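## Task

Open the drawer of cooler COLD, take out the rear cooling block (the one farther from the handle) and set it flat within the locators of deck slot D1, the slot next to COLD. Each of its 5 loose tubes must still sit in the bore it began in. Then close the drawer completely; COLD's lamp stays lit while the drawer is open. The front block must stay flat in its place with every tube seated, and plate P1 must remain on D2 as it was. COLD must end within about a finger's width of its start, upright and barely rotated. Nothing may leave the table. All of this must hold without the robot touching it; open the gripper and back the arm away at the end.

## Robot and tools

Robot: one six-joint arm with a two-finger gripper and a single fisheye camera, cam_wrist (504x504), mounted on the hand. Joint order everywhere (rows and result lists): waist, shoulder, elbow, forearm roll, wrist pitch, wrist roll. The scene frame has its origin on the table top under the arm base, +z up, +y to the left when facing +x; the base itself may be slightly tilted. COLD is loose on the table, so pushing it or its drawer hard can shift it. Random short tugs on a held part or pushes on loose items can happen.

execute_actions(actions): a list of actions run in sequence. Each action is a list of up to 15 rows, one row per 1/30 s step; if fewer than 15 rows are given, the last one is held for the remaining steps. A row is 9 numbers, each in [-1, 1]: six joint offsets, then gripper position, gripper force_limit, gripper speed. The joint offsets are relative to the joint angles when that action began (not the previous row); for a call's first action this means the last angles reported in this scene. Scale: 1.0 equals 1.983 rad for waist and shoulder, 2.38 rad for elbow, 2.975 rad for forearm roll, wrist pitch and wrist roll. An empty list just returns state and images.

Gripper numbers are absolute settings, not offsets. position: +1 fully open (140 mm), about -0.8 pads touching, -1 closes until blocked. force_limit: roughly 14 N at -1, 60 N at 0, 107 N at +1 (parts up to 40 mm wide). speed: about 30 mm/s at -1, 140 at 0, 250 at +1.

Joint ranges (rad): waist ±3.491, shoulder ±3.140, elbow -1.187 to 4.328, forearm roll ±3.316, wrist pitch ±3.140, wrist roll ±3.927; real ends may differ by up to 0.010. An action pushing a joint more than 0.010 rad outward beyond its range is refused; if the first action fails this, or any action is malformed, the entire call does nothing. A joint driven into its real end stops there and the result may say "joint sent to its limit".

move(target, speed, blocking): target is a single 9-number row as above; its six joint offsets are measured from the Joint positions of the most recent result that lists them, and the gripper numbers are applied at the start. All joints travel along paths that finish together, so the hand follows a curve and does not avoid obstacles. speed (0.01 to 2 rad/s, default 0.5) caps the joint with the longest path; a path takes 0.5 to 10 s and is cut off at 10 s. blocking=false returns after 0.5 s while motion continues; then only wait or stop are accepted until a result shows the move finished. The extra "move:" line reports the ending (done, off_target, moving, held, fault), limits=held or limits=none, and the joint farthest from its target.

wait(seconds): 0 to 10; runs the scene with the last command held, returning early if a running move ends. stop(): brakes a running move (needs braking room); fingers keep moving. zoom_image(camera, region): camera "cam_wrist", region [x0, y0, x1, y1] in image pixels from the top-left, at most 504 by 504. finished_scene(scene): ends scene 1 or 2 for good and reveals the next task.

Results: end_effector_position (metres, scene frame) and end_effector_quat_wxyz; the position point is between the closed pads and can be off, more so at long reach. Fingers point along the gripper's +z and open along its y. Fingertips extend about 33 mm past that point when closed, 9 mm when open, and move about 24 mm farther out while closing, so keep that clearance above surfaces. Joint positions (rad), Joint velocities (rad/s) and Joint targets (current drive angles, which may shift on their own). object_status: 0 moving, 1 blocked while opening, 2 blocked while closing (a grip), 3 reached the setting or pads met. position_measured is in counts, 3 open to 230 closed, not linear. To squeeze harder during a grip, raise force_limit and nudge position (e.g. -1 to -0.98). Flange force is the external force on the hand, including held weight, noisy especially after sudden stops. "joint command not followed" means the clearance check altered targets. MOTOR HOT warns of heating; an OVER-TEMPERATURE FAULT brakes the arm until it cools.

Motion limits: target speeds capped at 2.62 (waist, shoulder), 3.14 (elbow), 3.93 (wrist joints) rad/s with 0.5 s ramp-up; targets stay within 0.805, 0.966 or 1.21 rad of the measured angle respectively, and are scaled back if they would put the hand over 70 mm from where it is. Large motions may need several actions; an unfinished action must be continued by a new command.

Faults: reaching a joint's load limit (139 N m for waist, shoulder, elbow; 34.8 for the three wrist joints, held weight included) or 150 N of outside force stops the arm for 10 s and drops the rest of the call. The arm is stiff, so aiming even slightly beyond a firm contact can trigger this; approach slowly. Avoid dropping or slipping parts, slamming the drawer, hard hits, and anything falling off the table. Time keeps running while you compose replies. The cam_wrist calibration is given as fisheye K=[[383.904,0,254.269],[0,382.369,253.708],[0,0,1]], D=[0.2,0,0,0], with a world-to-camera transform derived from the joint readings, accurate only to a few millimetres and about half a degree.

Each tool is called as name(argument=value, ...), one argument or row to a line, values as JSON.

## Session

execute_actions(
  actions=[],
)

Scene clock: 0.00 s.
end_effector_position=(+0.6260, +0.0037, +0.1100) position_measured=3 object_status=3 end_effector_quat_wxyz=(-0.175, +0.332, +0.797, +0.473)
Joint names: [waist, shoulder, elbow, forearm roll, wrist pitch, wrist roll]
Joint positions: [-0.64   0.703  0.407 -1.4   -1.876 -1.41 ]
Joint velocities: [-0.  0. -0.  0.  0.  0.]
Flange force (N, the push that the arm receives, along the gripper's own x y z axes): no reading
Joint targets: [-0.640 0.703 0.407 -1.400 -1.876 -1.410]
camera_calibration (this result's frames):
cam_wrist: T_world_to_cam=[[0.793107, 0.271508, 0.54522, -0.557157], [0.575676, -0.626531, -0.525411, -0.290368], [0.198944, 0.730577, -0.653207, 0.129559], [0, 0, 0, 1]] pos_world=[0.583268, -0.125305, 0.23584]

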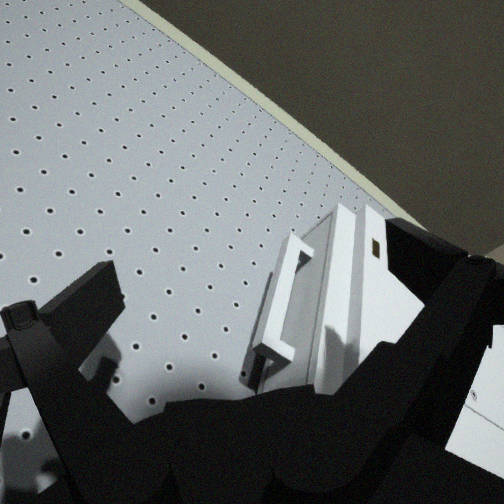

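move(
  target=[0,-0.2,0,0,0,0,1,0,0],
  speed=0.4,
)

move(
  target=[0.1296,-0.332,-0.193,0.299,0.1664,0.61,1,0,0],
  speed=1,
)

Scene clock: 1.93 s.
end_effector_position=(+0.6938, +0.1017, +0.2772) position_measured=3 object_status=3 end_effector_quat_wxyz=(-0.086, +0.178, +0.877, +0.438)
Joint names: [waist, shoulder, elbow, forearm roll, wrist pitch, wrist roll]
Joint positions: [-0.64   0.307  0.407 -1.4   -1.876 -1.41 ]
Joint velocities: [-0.    -0.002 -0.001  0.     0.    -0.   ]
Flange force (N, the push that the arm receives, along the gripper's own x y z axes): [1.3 2.6 -1.2]
Joint targets: [-0.640 0.307 0.407 -1.400 -1.876 -1.410]
move: done; limits=none; farthest joint: the shoulder, 0.001 radians from its target (0.397 radians at the start)
camera_calibration (this result's frames):
cam_wrist: T_world_to_cam=[[0.51941, 0.508534, 0.686736, -0.602107], [0.821595, -0.518139, -0.237725, -0.441564], [0.234934, 0.687696, -0.686936, 0.142453], [0, 0, 0, 1]] pos_world=[0.64206, -0.0205639, 0.406374]

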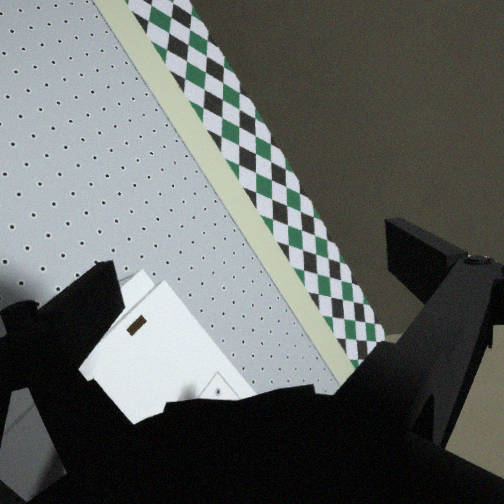

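Scene clock: 4.37 s.
end_effector_position=(+0.5730, +0.0039, +0.3302) position_measured=3 object_status=3 end_effector_quat_wxyz=(+0.001, +0.753, -0.658, -0.001)
Joint names: [waist, shoulder, elbow, forearm roll, wrist pitch, wrist roll]
Joint positions: [-0.383 -0.351 -0.053 -0.51  -1.381  0.405]
Joint velocities: [ 0.    -0.001 -0.001  0.002  0.     0.001]
Flange force (N, the push that the arm receives, along the gripper's own x y z axes): [0.3 2.8 -5.2]
Joint targets: [-0.383 -0.352 -0.053 -0.510 -1.381 0.405]
move: done; limits=none; farthest joint: the waist, 0.000 radians from its target (0.257 radians at the start)
camera_calibration (this result's frames):
cam_wrist: T_world_to_cam=[[-0.999894, 0.0122746, 0.00788043, 0.570629], [0.0139365, 0.963397, 0.267715, -0.090304], [-0.00430588, 0.267796, -0.963466, 0.504568], [0, 0, 0, 1]] pos_world=[0.573999, -0.0551272, 0.505813]

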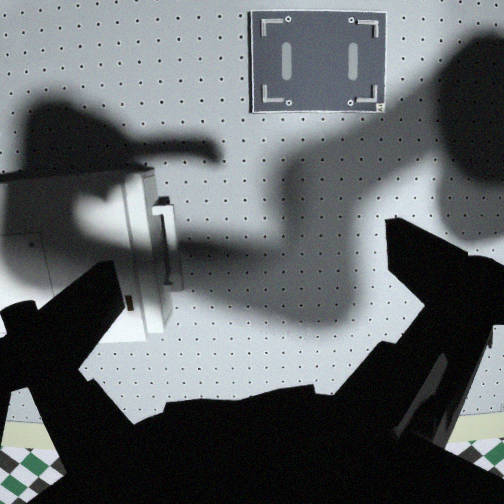

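move(
  target=[0.2113,0.1397,-0.0095,0.0605,0.1502,-0.65,1,0,0],
  speed=1,
)

move(
  target=[0.013,0.038,-0.003,-0.0014,0.0287,0.001,1,0,0],
  speed=0.15,
)

Scene clock: 8.97 s.
end_effector_position=(+0.6542, +0.0700, +0.1323) position_measured=3 object_status=3 end_effector_quat_wxyz=(+0.001, -0.027, +1.000, -0.000)
Joint names: [waist, shoulder, elbow, forearm roll, wrist pitch, wrist roll]
Joint positions: [ 0.036 -0.074 -0.075 -0.33  -0.934 -1.529]
Joint velocities: [ 0.001  0.     0.001 -0.     0.    -0.001]
Flange force (N, the push that the arm receives, along the gripper's own x y z axes): [-0.4 -2.4 -3.6]
Joint targets: [0.036 -0.074 -0.075 -0.330 -0.934 -1.529]
move: done; limits=none; farthest joint: the waist, 0.000 radians from its target (0.419 radians at the start)
camera_calibration (this result's frames):
cam_wrist: T_world_to_cam=[[0.0940662, 0.995556, 0.00454397, -0.131511], [0.958832, -0.0918229, 0.268718, -0.646545], [0.267941, -0.0209204, -0.963208, 0.138571], [0, 0, 0, 1]] pos_world=[0.595169, 0.0744578, 0.307809]

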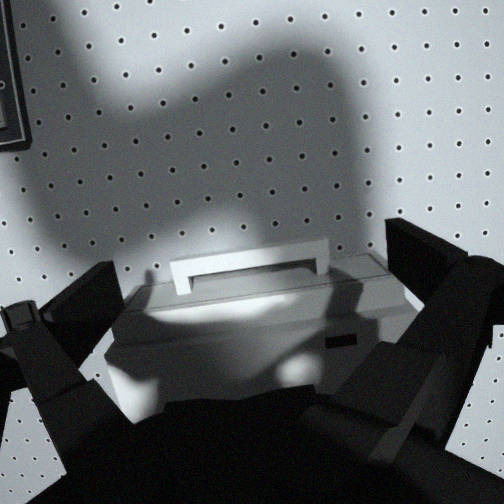

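Scene clock: 9.90 s.
end_effector_position=(+0.6556, +0.0697, +0.0859) position_measured=3 object_status=3 end_effector_quat_wxyz=(+0.000, -0.026, +1.000, +0.000)
Joint names: [waist, shoulder, elbow, forearm roll, wrist pitch, wrist roll]
Joint positions: [ 0.062  0.001 -0.082 -0.334 -0.849 -1.526]
Joint velocities: [0.001 0.002 0.    0.001 0.001 0.   ]
Flange force (N, the push that the arm receives, along the gripper's own x y z axes): [4.0 -1.2 -6.3]
Joint targets: [0.062 0.001 -0.082 -0.334 -0.849 -1.526]
move: done; limits=none; farthest joint: the shoulder, 0.001 radians from its target (0.076 radians at the start)
camera_calibration (this result's frames):
cam_wrist: T_world_to_cam=[[0.0950011, 0.995463, 0.00523447, -0.131731], [0.959008, -0.0929297, 0.267709, -0.635346], [0.266981, -0.0204127, -0.963486, 0.094141], [0, 0, 0, 1]] pos_world=[0.596683, 0.0740128, 0.261481]

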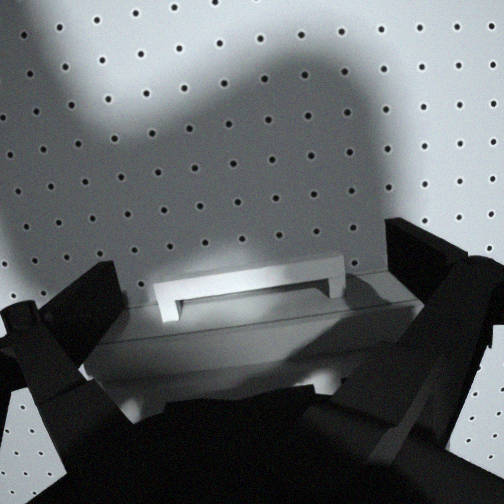

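move(
  target=[0.0057,0.0408,0.0071,-0.0049,0.0213,0.0064,1,0,0],
  speed=0.1,
)

Scene clock: 12.33 s.
end_effector_position=(+0.6599, +0.0669, +0.0446) position_measured=3 object_status=3 end_effector_quat_wxyz=(-0.000, -0.027, +1.000, +0.001)
Joint names: [waist, shoulder, elbow, forearm roll, wrist pitch, wrist roll]
Joint positions: [ 0.073  0.082 -0.065 -0.349 -0.786 -1.507]
Joint velocities: [ 0.     0.001 -0.    -0.001  0.001  0.001]
Flange force (N, the push that the arm receives, along the gripper's own x y z axes): [2.5 -1.9 -5.9]
Joint targets: [0.073 0.082 -0.065 -0.349 -0.786 -1.507]
move: done; limits=none; farthest joint: the waist, 0.000 radians from its target (0.011 radians at the start)
camera_calibration (this result's frames):
cam_wrist: T_world_to_cam=[[0.0929723, 0.995641, 0.00740844, -0.127919], [0.95938, -0.0915718, 0.266842, -0.628998], [0.266358, -0.0177014, -0.963712, 0.0533322], [0, 0, 0, 1]] pos_world=[0.601135, 0.0707073, 0.220188]

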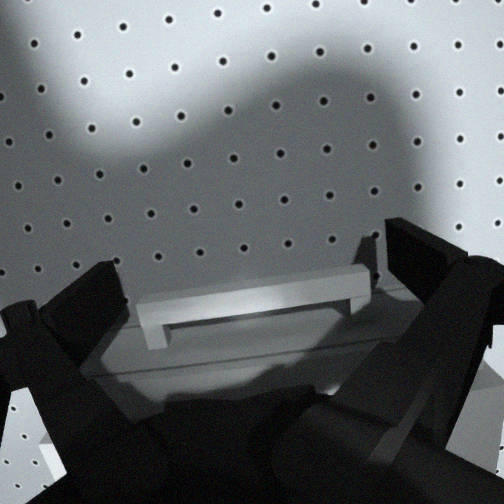

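move(
  target=[0,0,0,0,0,0,-1,-0.6,-0.6],
)

move(
  target=[0.0088,-0.036,-0.0554,-0.0027,0.0212,0.0013,-1,-0.6,-0.6],
  speed=0.1,
)

Scene clock: 15.37 s.
end_effector_position=(+0.6599, +0.0668, +0.0445) position_measured=60 object_status=2 end_effector_quat_wxyz=(-0.000, -0.027, +1.000, +0.001)
Joint names: [waist, shoulder, elbow, forearm roll, wrist pitch, wrist roll]
Joint positions: [ 0.073  0.082 -0.065 -0.349 -0.786 -1.507]
Joint velocities: [ 0.    -0.    -0.    -0.001  0.    -0.   ]
Flange force (N, the push that the arm receives, along the gripper's own x y z axes): [4.5 -12.5 -22.3]
Joint targets: [0.073 0.082 -0.065 -0.349 -0.786 -1.507]
move: done; limits=none; farthest joint: the waist, 0.000 radians from its target (0.000 radians at the start)
camera_calibration (this result's frames):
cam_wrist: T_world_to_cam=[[0.09302, 0.995637, 0.00737696, -0.127909], [0.959377, -0.0916094, 0.266839, -0.628987], [0.26635, -0.017744, -0.963713, 0.053305], [0, 0, 0, 1]] pos_world=[0.601136, 0.0706756, 0.220152]

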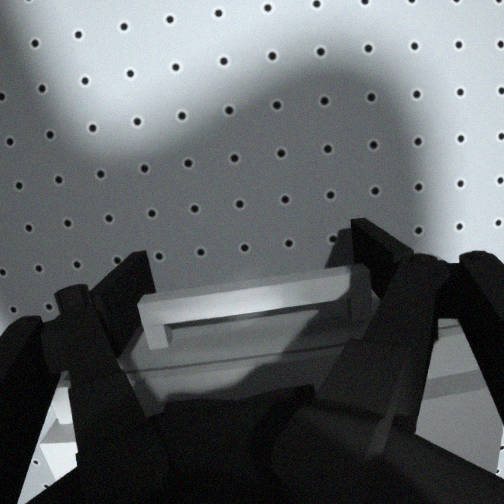

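Scene clock: 17.07 s.
end_effector_position=(+0.6170, +0.0643, +0.0447) position_measured=61 object_status=2 end_effector_quat_wxyz=(+0.000, -0.026, +1.000, +0.001)
Joint names: [waist, shoulder, elbow, forearm roll, wrist pitch, wrist roll]
Joint positions: [ 0.091  0.01  -0.197 -0.357 -0.723 -1.503]
Joint velocities: [-0.    -0.    -0.003  0.001  0.    -0.   ]
Flange force (N, the push that the arm receives, along the gripper's own x y z axes): [-3.6 -3.9 -13.3]
Joint targets: [0.091 0.010 -0.197 -0.357 -0.723 -1.503]
move: done; limits=none; farthest joint: the waist, 0.000 radians from its target (0.017 radians at the start)
camera_calibration (this result's frames):
cam_wrist: T_world_to_cam=[[0.0960189, 0.995352, 0.007343, -0.123223], [0.958987, -0.0944823, 0.267239, -0.587644], [0.266691, -0.0186182, -0.963602, 0.0647169], [0, 0, 0, 1]] pos_world=[0.558115, 0.0683333, 0.220308]

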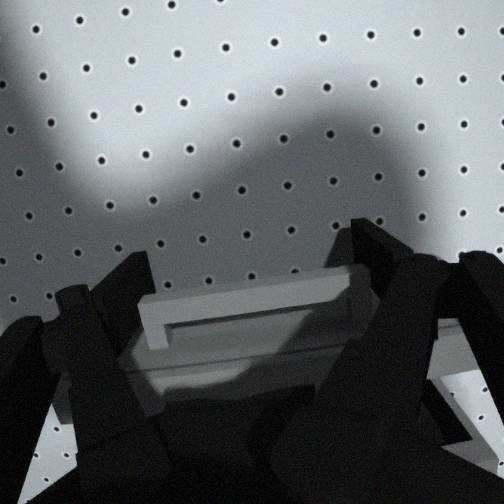

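move(
  target=[0.0111,-0.0353,-0.0534,-0.0013,0.0202,-0.0004,-1,-0.6,-0.6],
  speed=0.12,
)

move(
  target=[0.0131,-0.0343,-0.0513,-0.0005,0.0202,-0.0028,-1,-0.6,-0.6],
  speed=0.12,
)

Scene clock: 18.83 s.
end_effector_position=(+0.5736, +0.0619, +0.0451) position_measured=61 object_status=2 end_effector_quat_wxyz=(-0.000, -0.026, +1.000, +0.001)
Joint names: [waist, shoulder, elbow, forearm roll, wrist pitch, wrist roll]
Joint positions: [ 0.113 -0.06  -0.324 -0.361 -0.663 -1.504]
Joint velocities: [ 0.    -0.    -0.001 -0.     0.    -0.   ]
Flange force (N, the push that the arm receives, along the gripper's own x y z axes): [0.8 -0.3 3.0]
Joint targets: [0.113 -0.060 -0.324 -0.361 -0.663 -1.504]
move: done; limits=none; farthest joint: the waist, 0.000 radians from its target (0.022 radians at the start)
camera_calibration (this result's frames):
cam_wrist: T_world_to_cam=[[0.0962493, 0.995336, 0.00648052, -0.116767], [0.959198, -0.0944897, 0.26648, -0.54649], [0.265849, -0.0194324, -0.963819, 0.0771116], [0, 0, 0, 1]] pos_world=[0.514931, 0.0660834, 0.220707]

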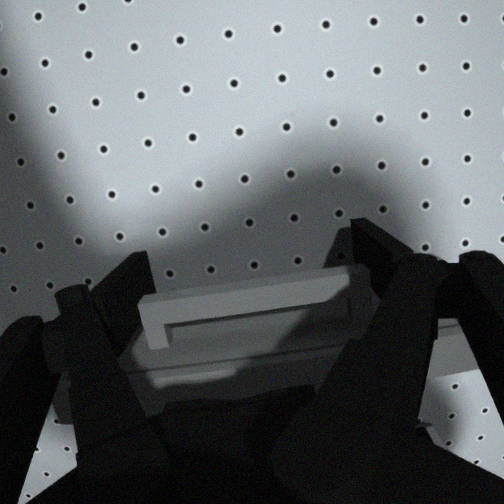

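Scene clock: 20.23 s.
end_effector_position=(+0.5313, +0.0595, +0.0453) position_measured=61 object_status=2 end_effector_quat_wxyz=(-0.000, -0.025, +1.000, +0.001)
Joint names: [waist, shoulder, elbow, forearm roll, wrist pitch, wrist roll]
Joint positions: [ 0.139 -0.128 -0.446 -0.362 -0.602 -1.512]
Joint velocities: [ 0.001 -0.001 -0.003 -0.002  0.    -0.   ]
Flange force (N, the push that the arm receives, along the gripper's own x y z axes): [-0.1 5.4 12.5]
Joint targets: [0.139 -0.128 -0.446 -0.362 -0.602 -1.512]
move: done; limits=none; farthest joint: the waist, 0.000 radians from its target (0.026 radians at the start)
camera_calibration (this result's frames):
cam_wrist: T_world_to_cam=[[0.0973404, 0.995231, 0.00640189, -0.110881], [0.958896, -0.0955054, 0.267203, -0.506031], [0.26654, -0.0198709, -0.963619, 0.0881552], [0, 0, 0, 1]] pos_world=[0.472528, 0.0637752, 0.220871]

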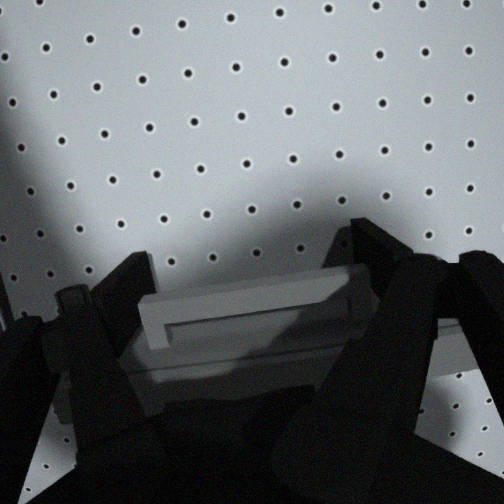

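move(
  target=[0.0175,-0.0338,-0.051,0.0022,0.0204,-0.0073,-1,-0.6,-0.6],
  speed=0.12,
)

move(
  target=[0.0232,-0.0363,-0.0525,0.008,0.0217,-0.0158,-1,-0.6,-0.6],
  speed=0.12,
)

Scene clock: 22.13 s.
end_effector_position=(+0.4883, +0.0574, +0.0447) position_measured=61 object_status=2 end_effector_quat_wxyz=(-0.001, -0.025, +1.000, +0.001)
Joint names: [waist, shoulder, elbow, forearm roll, wrist pitch, wrist roll]
Joint positions: [ 0.173 -0.195 -0.567 -0.356 -0.542 -1.534]
Joint velocities: [-0.     0.001  0.001  0.     0.    -0.001]
Flange force (N, the push that the arm receives, along the gripper's own x y z axes): [-4.3 1.5 -23.9]
Joint targets: [0.173 -0.195 -0.568 -0.356 -0.542 -1.534]
move: done; limits=none; farthest joint: the wrist pitch, 0.001 radians from its target (0.061 radians at the start)
camera_calibration (this result's frames):
cam_wrist: T_world_to_cam=[[0.0974557, 0.995222, 0.00599362, -0.10465], [0.959316, -0.0955397, 0.265677, -0.464893], [0.26498, -0.020142, -0.964043, 0.0998573], [0, 0, 0, 1]] pos_world=[0.429718, 0.0617452, 0.220405]

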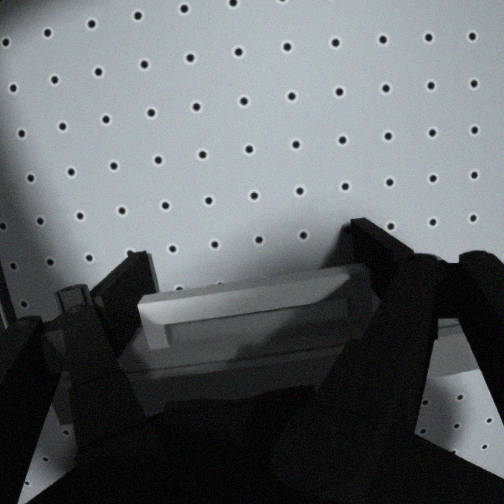

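Scene clock: 23.53 s.
end_effector_position=(+0.4459, +0.0550, +0.0450) position_measured=61 object_status=2 end_effector_quat_wxyz=(-0.001, -0.025, +1.000, +0.000)
Joint names: [waist, shoulder, elbow, forearm roll, wrist pitch, wrist roll]
Joint positions: [ 0.219 -0.267 -0.692 -0.332 -0.477 -1.581]
Joint velocities: [ 0.    -0.     0.001  0.001  0.001 -0.   ]
Flange force (N, the push that the arm receives, along the gripper's own x y z axes): no reading
Joint targets: [0.219 -0.267 -0.692 -0.332 -0.477 -1.581]
move: done; limits=none; farthest joint: the waist, 0.000 radians from its target (0.046 radians at the start)
camera_calibration (this result's frames):
cam_wrist: T_world_to_cam=[[0.097322, 0.99524, 0.00499802, -0.0980627], [0.959207, -0.0951353, 0.266218, -0.42457], [0.265426, -0.0211147, -0.9639, 0.111166], [0, 0, 0, 1]] pos_world=[0.387288, 0.0595516, 0.220671]

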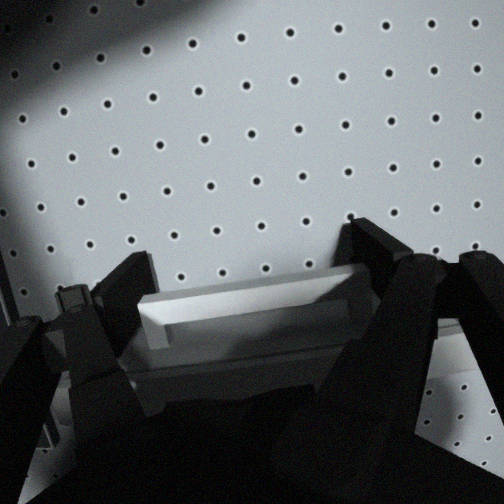

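move(
  target=[0.0313,-0.0393,-0.0559,0.0165,0.0232,-0.0282,-1,-0.6,-0.6],
  speed=0.08,
)

move(
  target=[0,0,0,0,0,0,1,-0.3,-0.3],
)

move(
  target=[-0.0257,-0.184,0.0038,0.027,-0.1262,-0.0245,1,0,0],
  speed=0.25,
)

Scene clock: 26.57 s.
end_effector_position=(+0.4031, +0.0525, +0.0452) position_measured=61 object_status=2 end_effector_quat_wxyz=(-0.001, -0.026, +1.000, +0.000)
Joint names: [waist, shoulder, elbow, forearm roll, wrist pitch, wrist roll]
Joint positions: [ 0.281 -0.344 -0.825 -0.283 -0.408 -1.665]
Joint velocities: [ 0.001 -0.    -0.002 -0.     0.001 -0.   ]
Flange force (N, the push that the arm receives, along the gripper's own x y z axes): no reading
Joint targets: [0.281 -0.344 -0.825 -0.283 -0.408 -1.665]
move: done; limits=none; farthest joint: the shoulder, 0.001 radians from its target (0.078 radians at the start)
camera_calibration (this result's frames):
cam_wrist: T_world_to_cam=[[0.0966847, 0.995301, 0.00524275, -0.0911501], [0.959386, -0.0945958, 0.265764, -0.383879], [0.265011, -0.0206655, -0.964024, 0.122822], [0, 0, 0, 1]] pos_world=[0.344552, 0.0569466, 0.220903]

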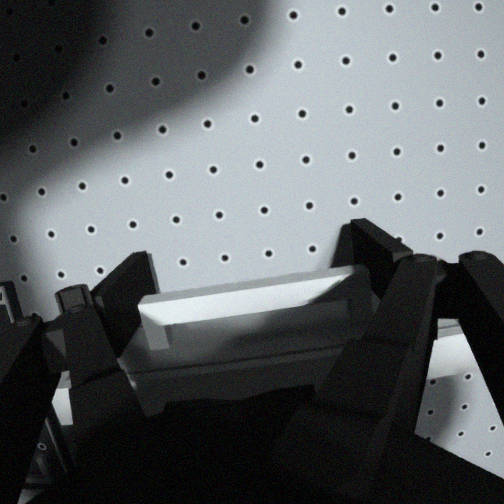

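Scene clock: 27.13 s.
end_effector_position=(+0.4031, +0.0525, +0.0452) position_measured=3 object_status=0 end_effector_quat_wxyz=(-0.001, -0.026, +1.000, +0.000)
Joint names: [waist, shoulder, elbow, forearm roll, wrist pitch, wrist roll]
Joint positions: [ 0.281 -0.344 -0.825 -0.283 -0.408 -1.665]
Joint velocities: [-0.001 -0.001 -0.001  0.     0.     0.001]
Flange force (N, the push that the arm receives, along the gripper's own x y z axes): no reading
Joint targets: [0.281 -0.344 -0.825 -0.283 -0.408 -1.665]
move: done; limits=none; farthest joint: the waist, 0.000 radians from its target (0.000 radians at the start)
camera_calibration (this result's frames):
cam_wrist: T_world_to_cam=[[0.0966911, 0.995301, 0.00524348, -0.0911523], [0.959384, -0.094602, 0.265767, -0.383877], [0.265014, -0.0206668, -0.964023, 0.122825], [0, 0, 0, 1]] pos_world=[0.344548, 0.0569469, 0.220906]

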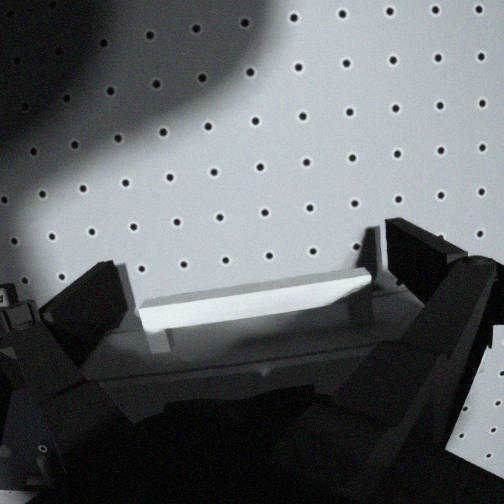

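Scene clock: 29.07 s.
end_effector_position=(+0.3992, +0.0527, +0.1585) position_measured=3 object_status=3 end_effector_quat_wxyz=(-0.001, -0.027, +1.000, -0.000)
Joint names: [waist, shoulder, elbow, forearm roll, wrist pitch, wrist roll]
Joint positions: [ 0.23  -0.709 -0.816 -0.203 -0.784 -1.738]
Joint velocities: [ 0.    -0.002  0.001  0.    -0.001 -0.   ]
Flange force (N, the push that the arm receives, along the gripper's own x y z axes): no reading
Joint targets: [0.230 -0.709 -0.816 -0.203 -0.784 -1.738]
move: done; limits=none; farthest joint: the waist, 0.000 radians from its target (0.051 radians at the start)
camera_calibration (this result's frames):
cam_wrist: T_world_to_cam=[[0.0929058, 0.995667, 0.00395644, -0.0897941], [0.959812, -0.0906156, 0.265613, -0.410565], [0.264821, -0.0208796, -0.964072, 0.23315], [0, 0, 0, 1]] pos_world=[0.340664, 0.0570695, 0.33418]

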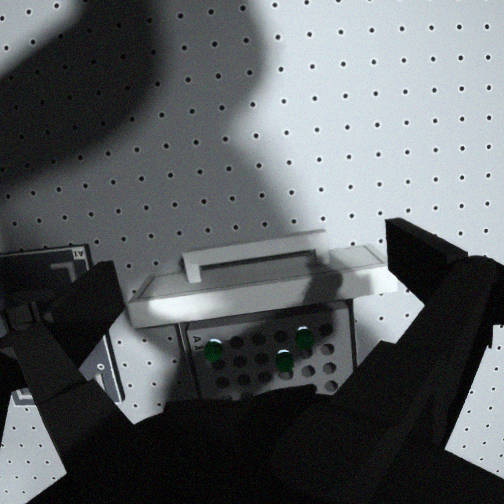

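move(
  target=[-0.1173,0.3016,0.302,-0.0504,-0.0599,0.611,0.42,0,0],
  speed=0.9,
)

Scene clock: 32.70 s.
end_effector_position=(+0.6422, +0.0575, +0.1489) position_measured=76 object_status=3 end_effector_quat_wxyz=(+0.000, +0.726, -0.688, +0.000)
Joint names: [waist, shoulder, elbow, forearm roll, wrist pitch, wrist roll]
Joint positions: [-0.002 -0.111 -0.097 -0.353 -0.962  0.08 ]
Joint velocities: [-0.     0.    -0.001 -0.     0.     0.001]
Flange force (N, the push that the arm receives, along the gripper's own x y z axes): [1.9 2.2 -5.9]
Joint targets: [-0.002 -0.111 -0.097 -0.353 -0.962 0.080]
move: done; limits=none; farthest joint: the waist, 0.000 radians from its target (0.233 radians at the start)
camera_calibration (this result's frames):
cam_wrist: T_world_to_cam=[[-0.995488, 0.0947791, 0.00456011, 0.633491], [0.0925494, 0.95922, 0.267082, -0.144447], [0.0209396, 0.266298, -0.963663, 0.299722], [0, 0, 0, 1]] pos_world=[0.637725, -0.00130074, 0.324522]

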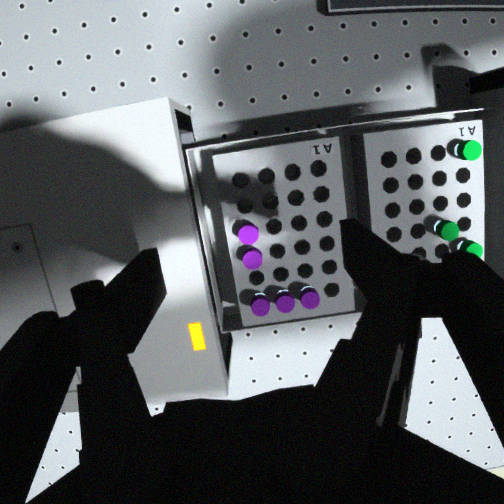

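move(
  target=[0.006,-0.0217,-0.0336,-0.001,0.0128,0.0005,0.38,0,0],
  speed=0.2,
)

move(
  target=[0.0116,0.026,-0.005,-0.0003,0.0228,0,0.38,0,0],
  speed=0.08,
)

Scene clock: 35.27 s.
end_effector_position=(+0.6164, +0.0566, +0.1439) position_measured=81 object_status=3 end_effector_quat_wxyz=(-0.000, +0.725, -0.689, -0.001)
Joint names: [waist, shoulder, elbow, forearm roll, wrist pitch, wrist roll]
Joint positions: [ 0.01  -0.154 -0.177 -0.356 -0.924  0.081]
Joint velocities: [ 0.    -0.001 -0.002 -0.     0.001  0.   ]
Flange force (N, the push that the arm receives, along the gripper's own x y z axes): [0.9 0.5 -4.7]
Joint targets: [0.010 -0.154 -0.177 -0.356 -0.924 0.081]
move: done; limits=none; farthest joint: the waist, 0.000 radians from its target (0.012 radians at the start)
camera_calibration (this result's frames):
cam_wrist: T_world_to_cam=[[-0.995336, 0.0963181, 0.00532775, 0.607651], [0.0942091, 0.958697, 0.268374, -0.141015], [0.0207415, 0.267624, -0.9633, 0.295642], [0, 0, 0, 1]] pos_world=[0.61197, -0.00245745, 0.319399]

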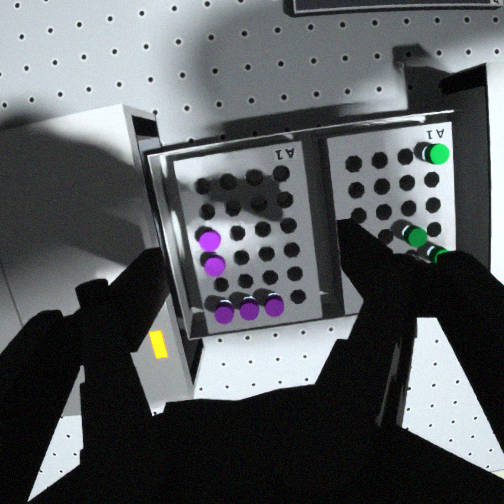

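Scene clock: 36.43 s.
end_effector_position=(+0.6169, +0.0563, +0.1115) position_measured=81 object_status=3 end_effector_quat_wxyz=(-0.000, +0.725, -0.689, -0.000)
Joint names: [waist, shoulder, elbow, forearm roll, wrist pitch, wrist roll]
Joint positions: [ 0.033 -0.103 -0.189 -0.357 -0.856  0.081]
Joint velocities: [ 0.001  0.002 -0.001  0.001  0.001  0.   ]
Flange force (N, the push that the arm receives, along the gripper's own x y z axes): [-1.5 4.3 -6.1]
Joint targets: [0.033 -0.103 -0.189 -0.357 -0.856 0.081]
move: done; limits=none; farthest joint: the waist, 0.000 radians from its target (0.023 radians at the start)
camera_calibration (this result's frames):
cam_wrist: T_world_to_cam=[[-0.995317, 0.0965381, 0.00492347, 0.60837], [0.0943262, 0.958856, 0.267764, -0.132131], [0.0211286, 0.266975, -0.963472, 0.264348], [0, 0, 0, 1]] pos_world=[0.6124, -0.00261055, 0.287077]

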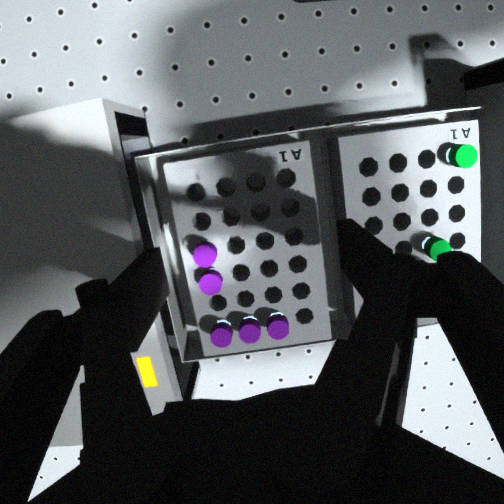

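move(
  target=[0.0118,0.0285,-0.0045,-0.0005,0.024,0,0.38,0,0],
  speed=0.04,
)

Scene clock: 39.07 s.
end_effector_position=(+0.6157, +0.0557, +0.0772) position_measured=81 object_status=3 end_effector_quat_wxyz=(+0.001, +0.725, -0.689, +0.001)
Joint names: [waist, shoulder, elbow, forearm roll, wrist pitch, wrist roll]
Joint positions: [ 0.056 -0.046 -0.2   -0.358 -0.785  0.081]
Joint velocities: [ 0.001  0.001 -0.001 -0.     0.001 -0.   ]
Flange force (N, the push that the arm receives, along the gripper's own x y z axes): [3.1 0.3 -2.8]
Joint targets: [0.056 -0.046 -0.200 -0.358 -0.785 0.081]
move: done; limits=none; farthest joint: the waist, 0.000 radians from its target (0.024 radians at the start)
camera_calibration (this result's frames):
cam_wrist: T_world_to_cam=[[-0.995282, 0.096917, 0.0044807, 0.607446], [0.0946188, 0.959396, 0.265717, -0.12231], [0.0214538, 0.264888, -0.964041, 0.231458], [0, 0, 0, 1]] pos_world=[0.611187, -0.00283871, 0.252913]

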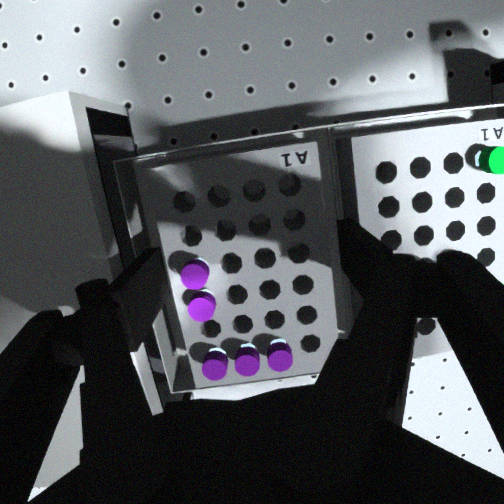

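move(
  target=[-0.0006,0.0021,0.0034,0,-0.0013,0,0.38,0,0],
  speed=0.02,
)

move(
  target=[0.0028,0.0067,-0.0002,0,0.005,0,0.38,0,0],
  speed=0.015,
)

zoom_image(
  camera="cam_wrist",
  region=[40,120,400,400],
)

Scene clock: 40.63 s.
end_effector_position=(+0.6185, +0.0560, +0.0774) position_measured=81 object_status=3 end_effector_quat_wxyz=(+0.000, +0.725, -0.689, +0.001)
Joint names: [waist, shoulder, elbow, forearm roll, wrist pitch, wrist roll]
Joint positions: [ 0.055 -0.042 -0.192 -0.358 -0.789  0.081]
Joint velocities: [ 0.     0.001  0.001 -0.001 -0.001 -0.   ]
Flange force (N, the push that the arm receives, along the gripper's own x y z axes): [-0.6 5.0 -5.3]
Joint targets: [0.055 -0.042 -0.192 -0.358 -0.789 0.081]
move: done; limits=none; farthest joint: the waist, 0.000 radians from its target (0.001 radians at the start)
camera_calibration (this result's frames):
cam_wrist: T_world_to_cam=[[-0.995289, 0.0968583, 0.00428586, 0.610136], [0.0945033, 0.959317, 0.266045, -0.122851], [0.0216572, 0.265197, -0.963951, 0.231397], [0, 0, 0, 1]] pos_world=[0.61386, -0.0026094, 0.253124]

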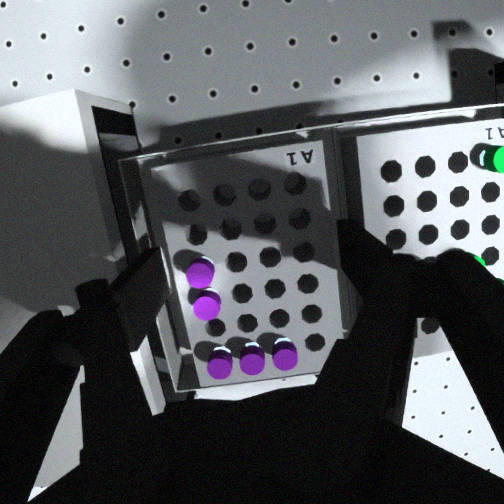

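Scene clock: 41.83 s.
end_effector_position=(+0.6186, +0.0562, +0.0700) position_measured=81 object_status=3 end_effector_quat_wxyz=(+0.001, +0.725, -0.689, +0.001)
Joint names: [waist, shoulder, elbow, forearm roll, wrist pitch, wrist roll]
Joint positions: [ 0.06  -0.029 -0.192 -0.358 -0.774  0.081]
Joint velocities: [ 0.     0.001  0.002  0.     0.001 -0.   ]
Flange force (N, the push that the arm receives, along the gripper's own x y z axes): [0.3 1.2 -4.8]
Joint targets: [0.060 -0.029 -0.192 -0.358 -0.774 0.081]
move: done; limits=none; farthest joint: the waist, 0.000 radians from its target (0.006 radians at the start)
camera_calibration (this result's frames):
cam_wrist: T_world_to_cam=[[-0.995369, 0.0960313, 0.00419561, 0.610342], [0.0936904, 0.959498, 0.265679, -0.120608], [0.0214878, 0.264842, -0.964052, 0.224239], [0, 0, 0, 1]] pos_world=[0.613997, -0.00227635, 0.24566]

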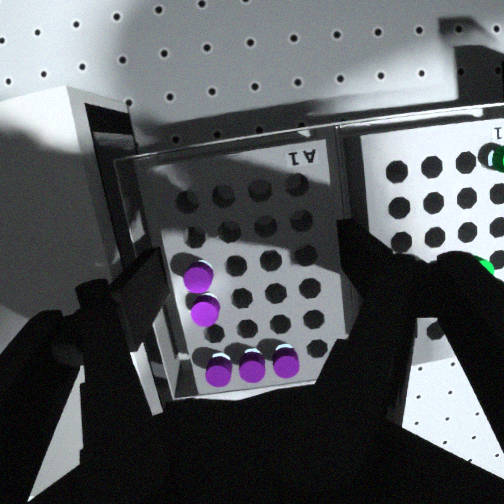

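Region (40, 120, 400, 400) of cam_wrist's 504x504 image, scaled by 1.400, with more detail than that image has.

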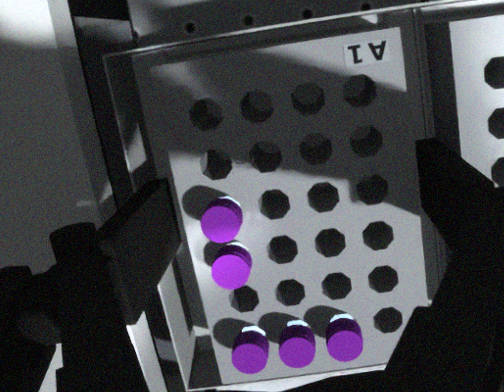

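move(
  target=[0.0024,0.004,-0.0019,0,0.0045,0,0.38,0,0],
  speed=0.012,
)

Scene clock: 43.83 s.
end_effector_position=(+0.6174, +0.0563, +0.0644) position_measured=81 object_status=3 end_effector_quat_wxyz=(+0.001, +0.725, -0.688, +0.001)
Joint names: [waist, shoulder, elbow, forearm roll, wrist pitch, wrist roll]
Joint positions: [ 0.065 -0.021 -0.197 -0.358 -0.76   0.081]
Joint velocities: [ 0.     0.001 -0.001  0.     0.001  0.   ]
Flange force (N, the push that the arm receives, along the gripper's own x y z axes): [-2.7 23.3 -79.2]
Joint targets: [0.065 -0.021 -0.197 -0.358 -0.760 0.081]
move: done; limits=none; farthest joint: the waist, 0.000 radians from its target (0.004 radians at the start)
camera_calibration (this result's frames):
cam_wrist: T_world_to_cam=[[-0.995435, 0.0953669, 0.00372124, 0.609278], [0.0929335, 0.959685, 0.265271, -0.118613], [0.0217269, 0.264406, -0.964167, 0.21875], [0, 0, 0, 1]] pos_world=[0.612767, -0.00211272, 0.240108]

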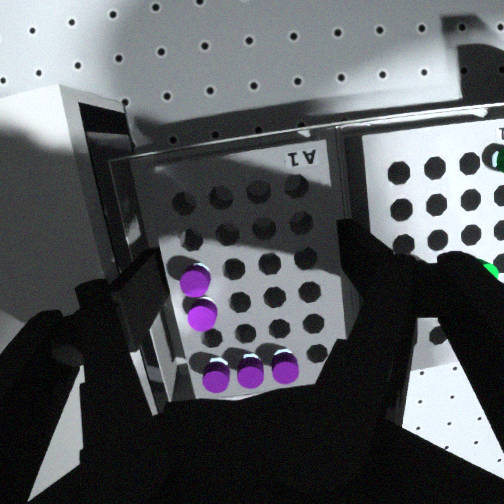

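move(
  target=[-0.0006,-0.0014,0,0,-0.001,0,0.38,0,-0.9],
  speed=0.012,
)

move(
  target=[-0.0004,-0.0009,0,0,-0.0007,0,0.26,-0.8,-0.9],
  speed=0.012,
)

move(
  target=[0.001,0.0025,0,0,0.0019,0,0.26,-0.8,-0.9],
  speed=0.01,
)

Scene clock: 45.13 s.
end_effector_position=(+0.6172, +0.0561, +0.0658) position_measured=81 object_status=3 end_effector_quat_wxyz=(+0.001, +0.725, -0.688, +0.001)
Joint names: [waist, shoulder, elbow, forearm roll, wrist pitch, wrist roll]
Joint positions: [ 0.064 -0.024 -0.197 -0.358 -0.763  0.081]
Joint velocities: [-0.    -0.002  0.001 -0.001  0.    -0.   ]
Flange force (N, the push that the arm receives, along the gripper's own x y z axes): [2.6 2.4 -6.7]
Joint targets: [0.064 -0.024 -0.197 -0.358 -0.763 0.081]
move: done; limits=none; farthest joint: the waist, 0.000 radians from its target (0.001 radians at the start)
camera_calibration (this result's frames):
cam_wrist: T_world_to_cam=[[-0.995404, 0.0956791, 0.0040747, 0.60902], [0.0933292, 0.959662, 0.265214, -0.119038], [0.0214651, 0.264375, -0.964181, 0.220301], [0, 0, 0, 1]] pos_world=[0.612601, -0.00227593, 0.241499]

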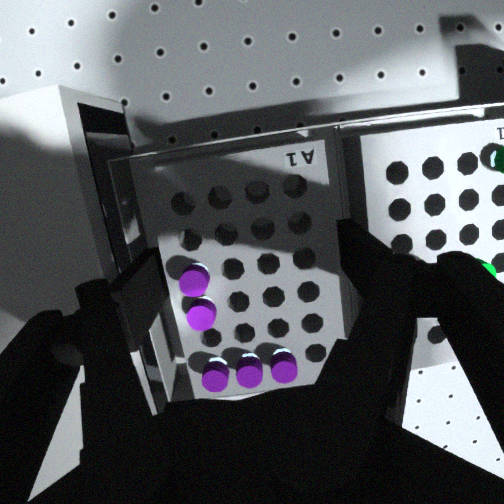

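Scene clock: 45.83 s.
end_effector_position=(+0.6171, +0.0561, +0.0668) position_measured=96 object_status=3 end_effector_quat_wxyz=(+0.001, +0.725, -0.689, +0.001)
Joint names: [waist, shoulder, elbow, forearm roll, wrist pitch, wrist roll]
Joint positions: [ 0.063 -0.026 -0.197 -0.358 -0.766  0.081]
Joint velocities: [-0.    -0.001 -0.001 -0.    -0.     0.   ]
Flange force (N, the push that the arm receives, along the gripper's own x y z axes): [2.0 0.4 -4.3]
Joint targets: [0.063 -0.026 -0.197 -0.358 -0.766 0.081]
move: done; limits=none; farthest joint: the waist, 0.000 radians from its target (0.001 radians at the start)
camera_calibration (this result's frames):
cam_wrist: T_world_to_cam=[[-0.995387, 0.0958489, 0.004212, 0.608929], [0.0935291, 0.959641, 0.265221, -0.119343], [0.0213791, 0.264392, -0.964178, 0.221329], [0, 0, 0, 1]] pos_world=[0.61255, -0.00235604, 0.242488]

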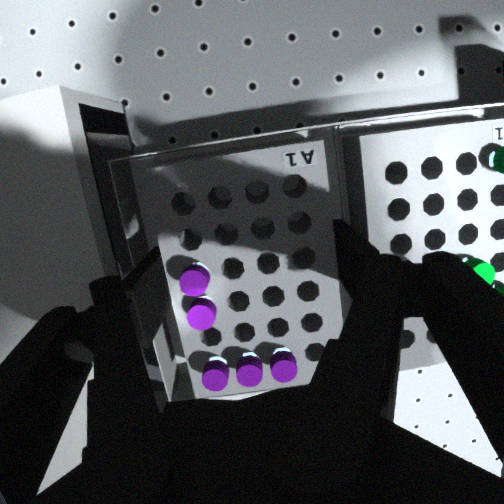

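Scene clock: 46.63 s.
end_effector_position=(+0.6173, +0.0562, +0.0642) position_measured=96 object_status=3 end_effector_quat_wxyz=(+0.001, +0.725, -0.688, +0.001)
Joint names: [waist, shoulder, elbow, forearm roll, wrist pitch, wrist roll]
Joint positions: [ 0.065 -0.021 -0.197 -0.358 -0.76   0.081]
Joint velocities: [ 0.     0.002  0.001 -0.001  0.001 -0.   ]
Flange force (N, the push that the arm receives, along the gripper's own x y z axes): [-3.7 31.5 -91.4]
Joint targets: [0.065 -0.021 -0.197 -0.358 -0.760 0.081]
move: done; limits=none; farthest joint: the waist, 0.000 radians from its target (0.002 radians at the start)
camera_calibration (this result's frames):
cam_wrist: T_world_to_cam=[[-0.995423, 0.0954947, 0.00363847, 0.609246], [0.0930376, 0.959708, 0.26515, -0.118506], [0.0218286, 0.264275, -0.9642, 0.218548], [0, 0, 0, 1]] pos_world=[0.612712, -0.0022052, 0.239929]

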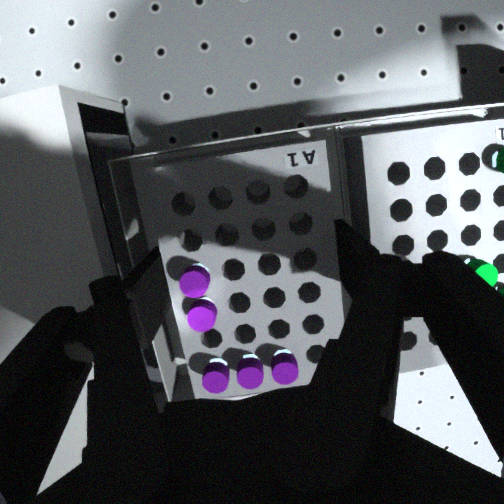

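move(
  target=[-0.0008,-0.002,0,0,-0.0015,0,0.26,-0.8,-0.9],
  speed=0.012,
)

move(
  target=[0,0,0,0,0,0,-1,0.5,-0.9],
)

move(
  target=[-0.0056,-0.0134,0.0006,0,-0.0101,0,-1,0.5,-0.9],
  speed=0.03,
)

Scene clock: 48.37 s.
end_effector_position=(+0.6172, +0.0561, +0.0663) position_measured=96 object_status=3 end_effector_quat_wxyz=(+0.001, +0.725, -0.688, +0.001)
Joint names: [waist, shoulder, elbow, forearm roll, wrist pitch, wrist roll]
Joint positions: [ 0.063 -0.025 -0.197 -0.358 -0.764  0.081]
Joint velocities: [-0.    -0.002 -0.    -0.    -0.001 -0.001]
Flange force (N, the push that the arm receives, along the gripper's own x y z axes): [1.5 0.5 -5.0]
Joint targets: [0.063 -0.025 -0.197 -0.358 -0.764 0.081]
move: done; limits=none; farthest joint: the waist, 0.000 radians from its target (0.002 radians at the start)
camera_calibration (this result's frames):
cam_wrist: T_world_to_cam=[[-0.995397, 0.09576, 0.00392844, 0.609067], [0.0933679, 0.959651, 0.265242, -0.11918], [0.0216296, 0.264387, -0.964174, 0.220736], [0, 0, 0, 1]] pos_world=[0.612616, -0.00231336, 0.242047]

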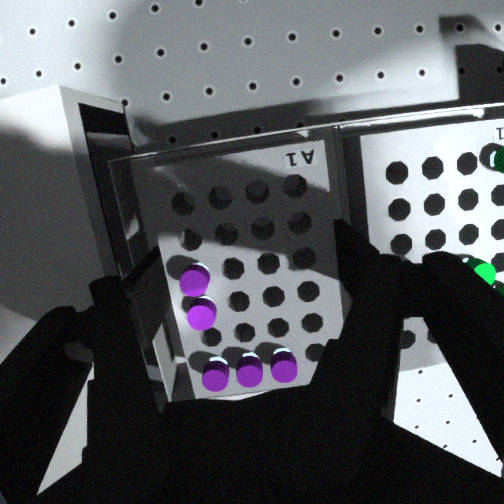

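Scene clock: 48.87 s.
end_effector_position=(+0.6173, +0.0561, +0.0664) position_measured=105 object_status=2 end_effector_quat_wxyz=(+0.001, +0.725, -0.688, +0.001)
Joint names: [waist, shoulder, elbow, forearm roll, wrist pitch, wrist roll]
Joint positions: [ 0.063 -0.025 -0.197 -0.358 -0.764  0.081]
Joint velocities: [-0.     0.001  0.002  0.001  0.    -0.   ]
Flange force (N, the push that the arm receives, along the gripper's own x y z axes): [-1.4 2.2 -23.0]
Joint targets: [0.063 -0.025 -0.197 -0.358 -0.764 0.081]
move: done; limits=none; farthest joint: the waist, 0.000 radians from its target (0.000 radians at the start)
camera_calibration (this result's frames):
cam_wrist: T_world_to_cam=[[-0.995399, 0.0957423, 0.00375867, 0.609137], [0.0933052, 0.959646, 0.265279, -0.11919], [0.0217914, 0.264409, -0.964164, 0.220721], [0, 0, 0, 1]] pos_world=[0.612646, -0.00230052, 0.24214]

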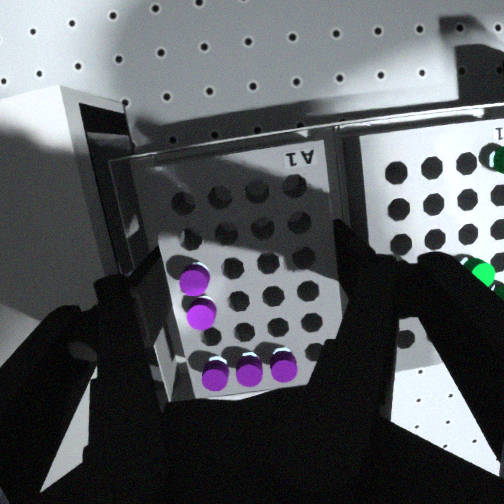

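Scene clock: 50.13 s.
end_effector_position=(+0.6173, +0.0557, +0.0815) position_measured=105 object_status=2 end_effector_quat_wxyz=(+0.000, +0.725, -0.689, +0.001)
Joint names: [waist, shoulder, elbow, forearm roll, wrist pitch, wrist roll]
Joint positions: [ 0.052 -0.051 -0.196 -0.358 -0.794  0.081]
Joint velocities: [-0.001 -0.001  0.001 -0.002 -0.001 -0.   ]
Flange force (N, the push that the arm receives, along the gripper's own x y z axes): [0.6 3.5 2.2]
Joint targets: [0.052 -0.052 -0.196 -0.358 -0.794 0.081]
move: done; limits=none; farthest joint: the waist, 0.000 radians from its target (0.011 radians at the start)
camera_calibration (this result's frames):
cam_wrist: T_world_to_cam=[[-0.995246, 0.0973185, 0.00380459, 0.608936], [0.0948163, 0.959252, 0.266168, -0.123771], [0.0222535, 0.265264, -0.963919, 0.235017], [0, 0, 0, 1]] pos_world=[0.612546, -0.00287468, 0.257165]

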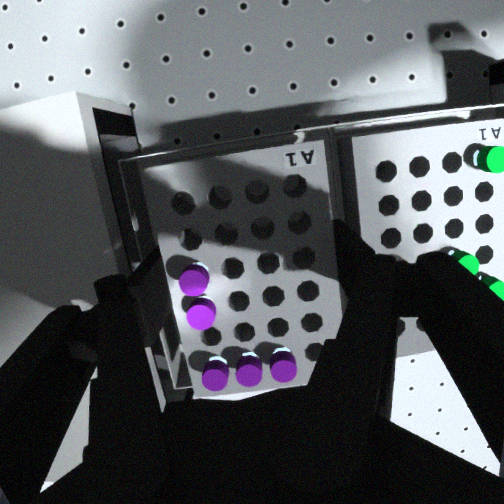

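move(
  target=[-0.0212,-0.0519,0.008,0.0007,-0.0437,0,-1,0.5,-0.9],
  speed=0.08,
)

move(
  target=[-0.02,-0.046,0.0155,0,-0.0424,0,-1,0.5,-0.9],
  speed=0.12,
)

move(
  target=[-0.2663,0.1855,0.1135,-0.0891,-0.0588,-0.3563,-1,0.5,-0.9],
  speed=0.3,
)

zoom_image(
  camera="cam_wrist",
  region=[110,0,390,200],
)

Scene clock: 53.13 s.
end_effector_position=(+0.6167, +0.0572, +0.1440) position_measured=105 object_status=2 end_effector_quat_wxyz=(-0.001, +0.725, -0.688, -0.001)
Joint names: [waist, shoulder, elbow, forearm roll, wrist pitch, wrist roll]
Joint positions: [ 0.01  -0.154 -0.177 -0.356 -0.924  0.081]
Joint velocities: [-0.    -0.     0.001 -0.001 -0.001  0.   ]
Flange force (N, the push that the arm receives, along the gripper's own x y z axes): [1.6 1.5 5.0]
Joint targets: [0.010 -0.154 -0.177 -0.356 -0.924 0.081]
move: done; limits=none; farthest joint: the waist, 0.000 radians from its target (0.042 radians at the start)
camera_calibration (this result's frames):
cam_wrist: T_world_to_cam=[[-0.995396, 0.0957153, 0.00513072, 0.607992], [0.0935575, 0.958524, 0.26922, -0.141454], [0.0208506, 0.268461, -0.963065, 0.295467], [0, 0, 0, 1]] pos_world=[0.612266, -0.00192873, 0.319517]

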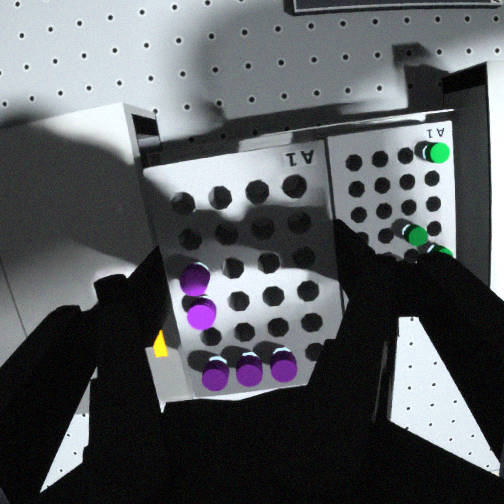

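Scene clock: 54.57 s.
end_effector_position=(+0.6175, +0.0622, +0.2065) position_measured=105 object_status=2 end_effector_quat_wxyz=(-0.004, +0.728, -0.686, +0.001)
Joint names: [waist, shoulder, elbow, forearm roll, wrist pitch, wrist roll]
Joint positions: [-0.029 -0.245 -0.14  -0.356 -1.05   0.081]
Joint velocities: [-0.001 -0.    -0.    -0.    -0.001 -0.   ]
Flange force (N, the push that the arm receives, along the gripper's own x y z axes): [1.3 4.0 4.6]
Joint targets: [-0.029 -0.246 -0.140 -0.356 -1.050 0.081]
move: done; limits=none; farthest joint: the waist, 0.000 radians from its target (0.040 radians at the start)
camera_calibration (this result's frames):
cam_wrist: T_world_to_cam=[[-0.996063, 0.0886151, -0.00241588, 0.610426], [0.0846114, 0.958484, 0.272303, -0.158171], [0.0264457, 0.271027, -0.962209, 0.350455], [0, 0, 0, 1]] pos_world=[0.612138, 0.00252905, 0.381756]

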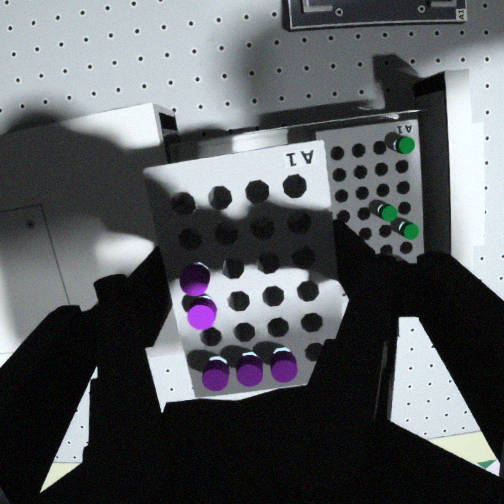

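Scene clock: 58.53 s.
end_effector_position=(+0.6348, -0.1615, +0.2049) position_measured=105 object_status=2 end_effector_quat_wxyz=(-0.000, -0.005, +1.000, -0.000)
Joint names: [waist, shoulder, elbow, forearm roll, wrist pitch, wrist roll]
Joint positions: [-0.557  0.122  0.13  -0.621 -1.225 -0.978]
Joint velocities: [ 0.     0.001  0.     0.    -0.    -0.001]
Flange force (N, the push that the arm receives, along the gripper's own x y z axes): [2.3 1.3 6.2]
Joint targets: [-0.558 0.122 0.130 -0.621 -1.225 -0.979]
move: done; limits=none; farthest joint: the shoulder, 0.001 radians from its target (0.368 radians at the start)
camera_calibration (this result's frames):
cam_wrist: T_world_to_cam=[[0.137151, 0.990542, 0.00404582, 0.0723735], [0.954524, -0.133254, 0.266696, -0.672222], [0.264712, -0.0327158, -0.963772, 0.209085], [0, 0, 0, 1]] pos_world=[0.576379, -0.154425, 0.380496]

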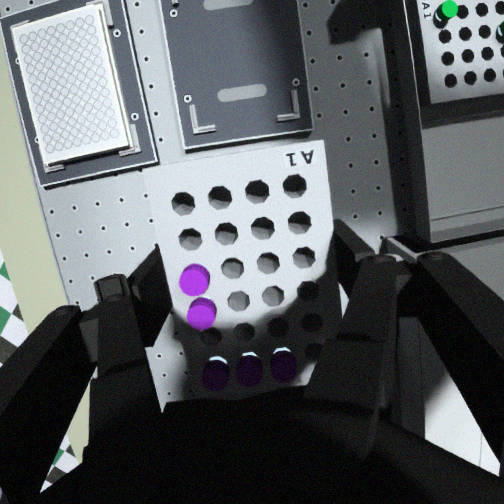

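Region (110, 0, 390, 200) of cam_wrist's 504x504 image, scaled by 1.800, with more detail than that image has; it fills the top 360 rows of this view, and the rest is white.

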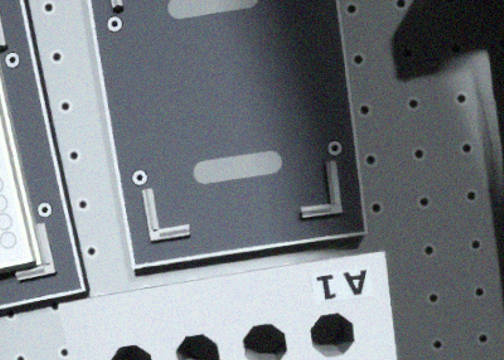

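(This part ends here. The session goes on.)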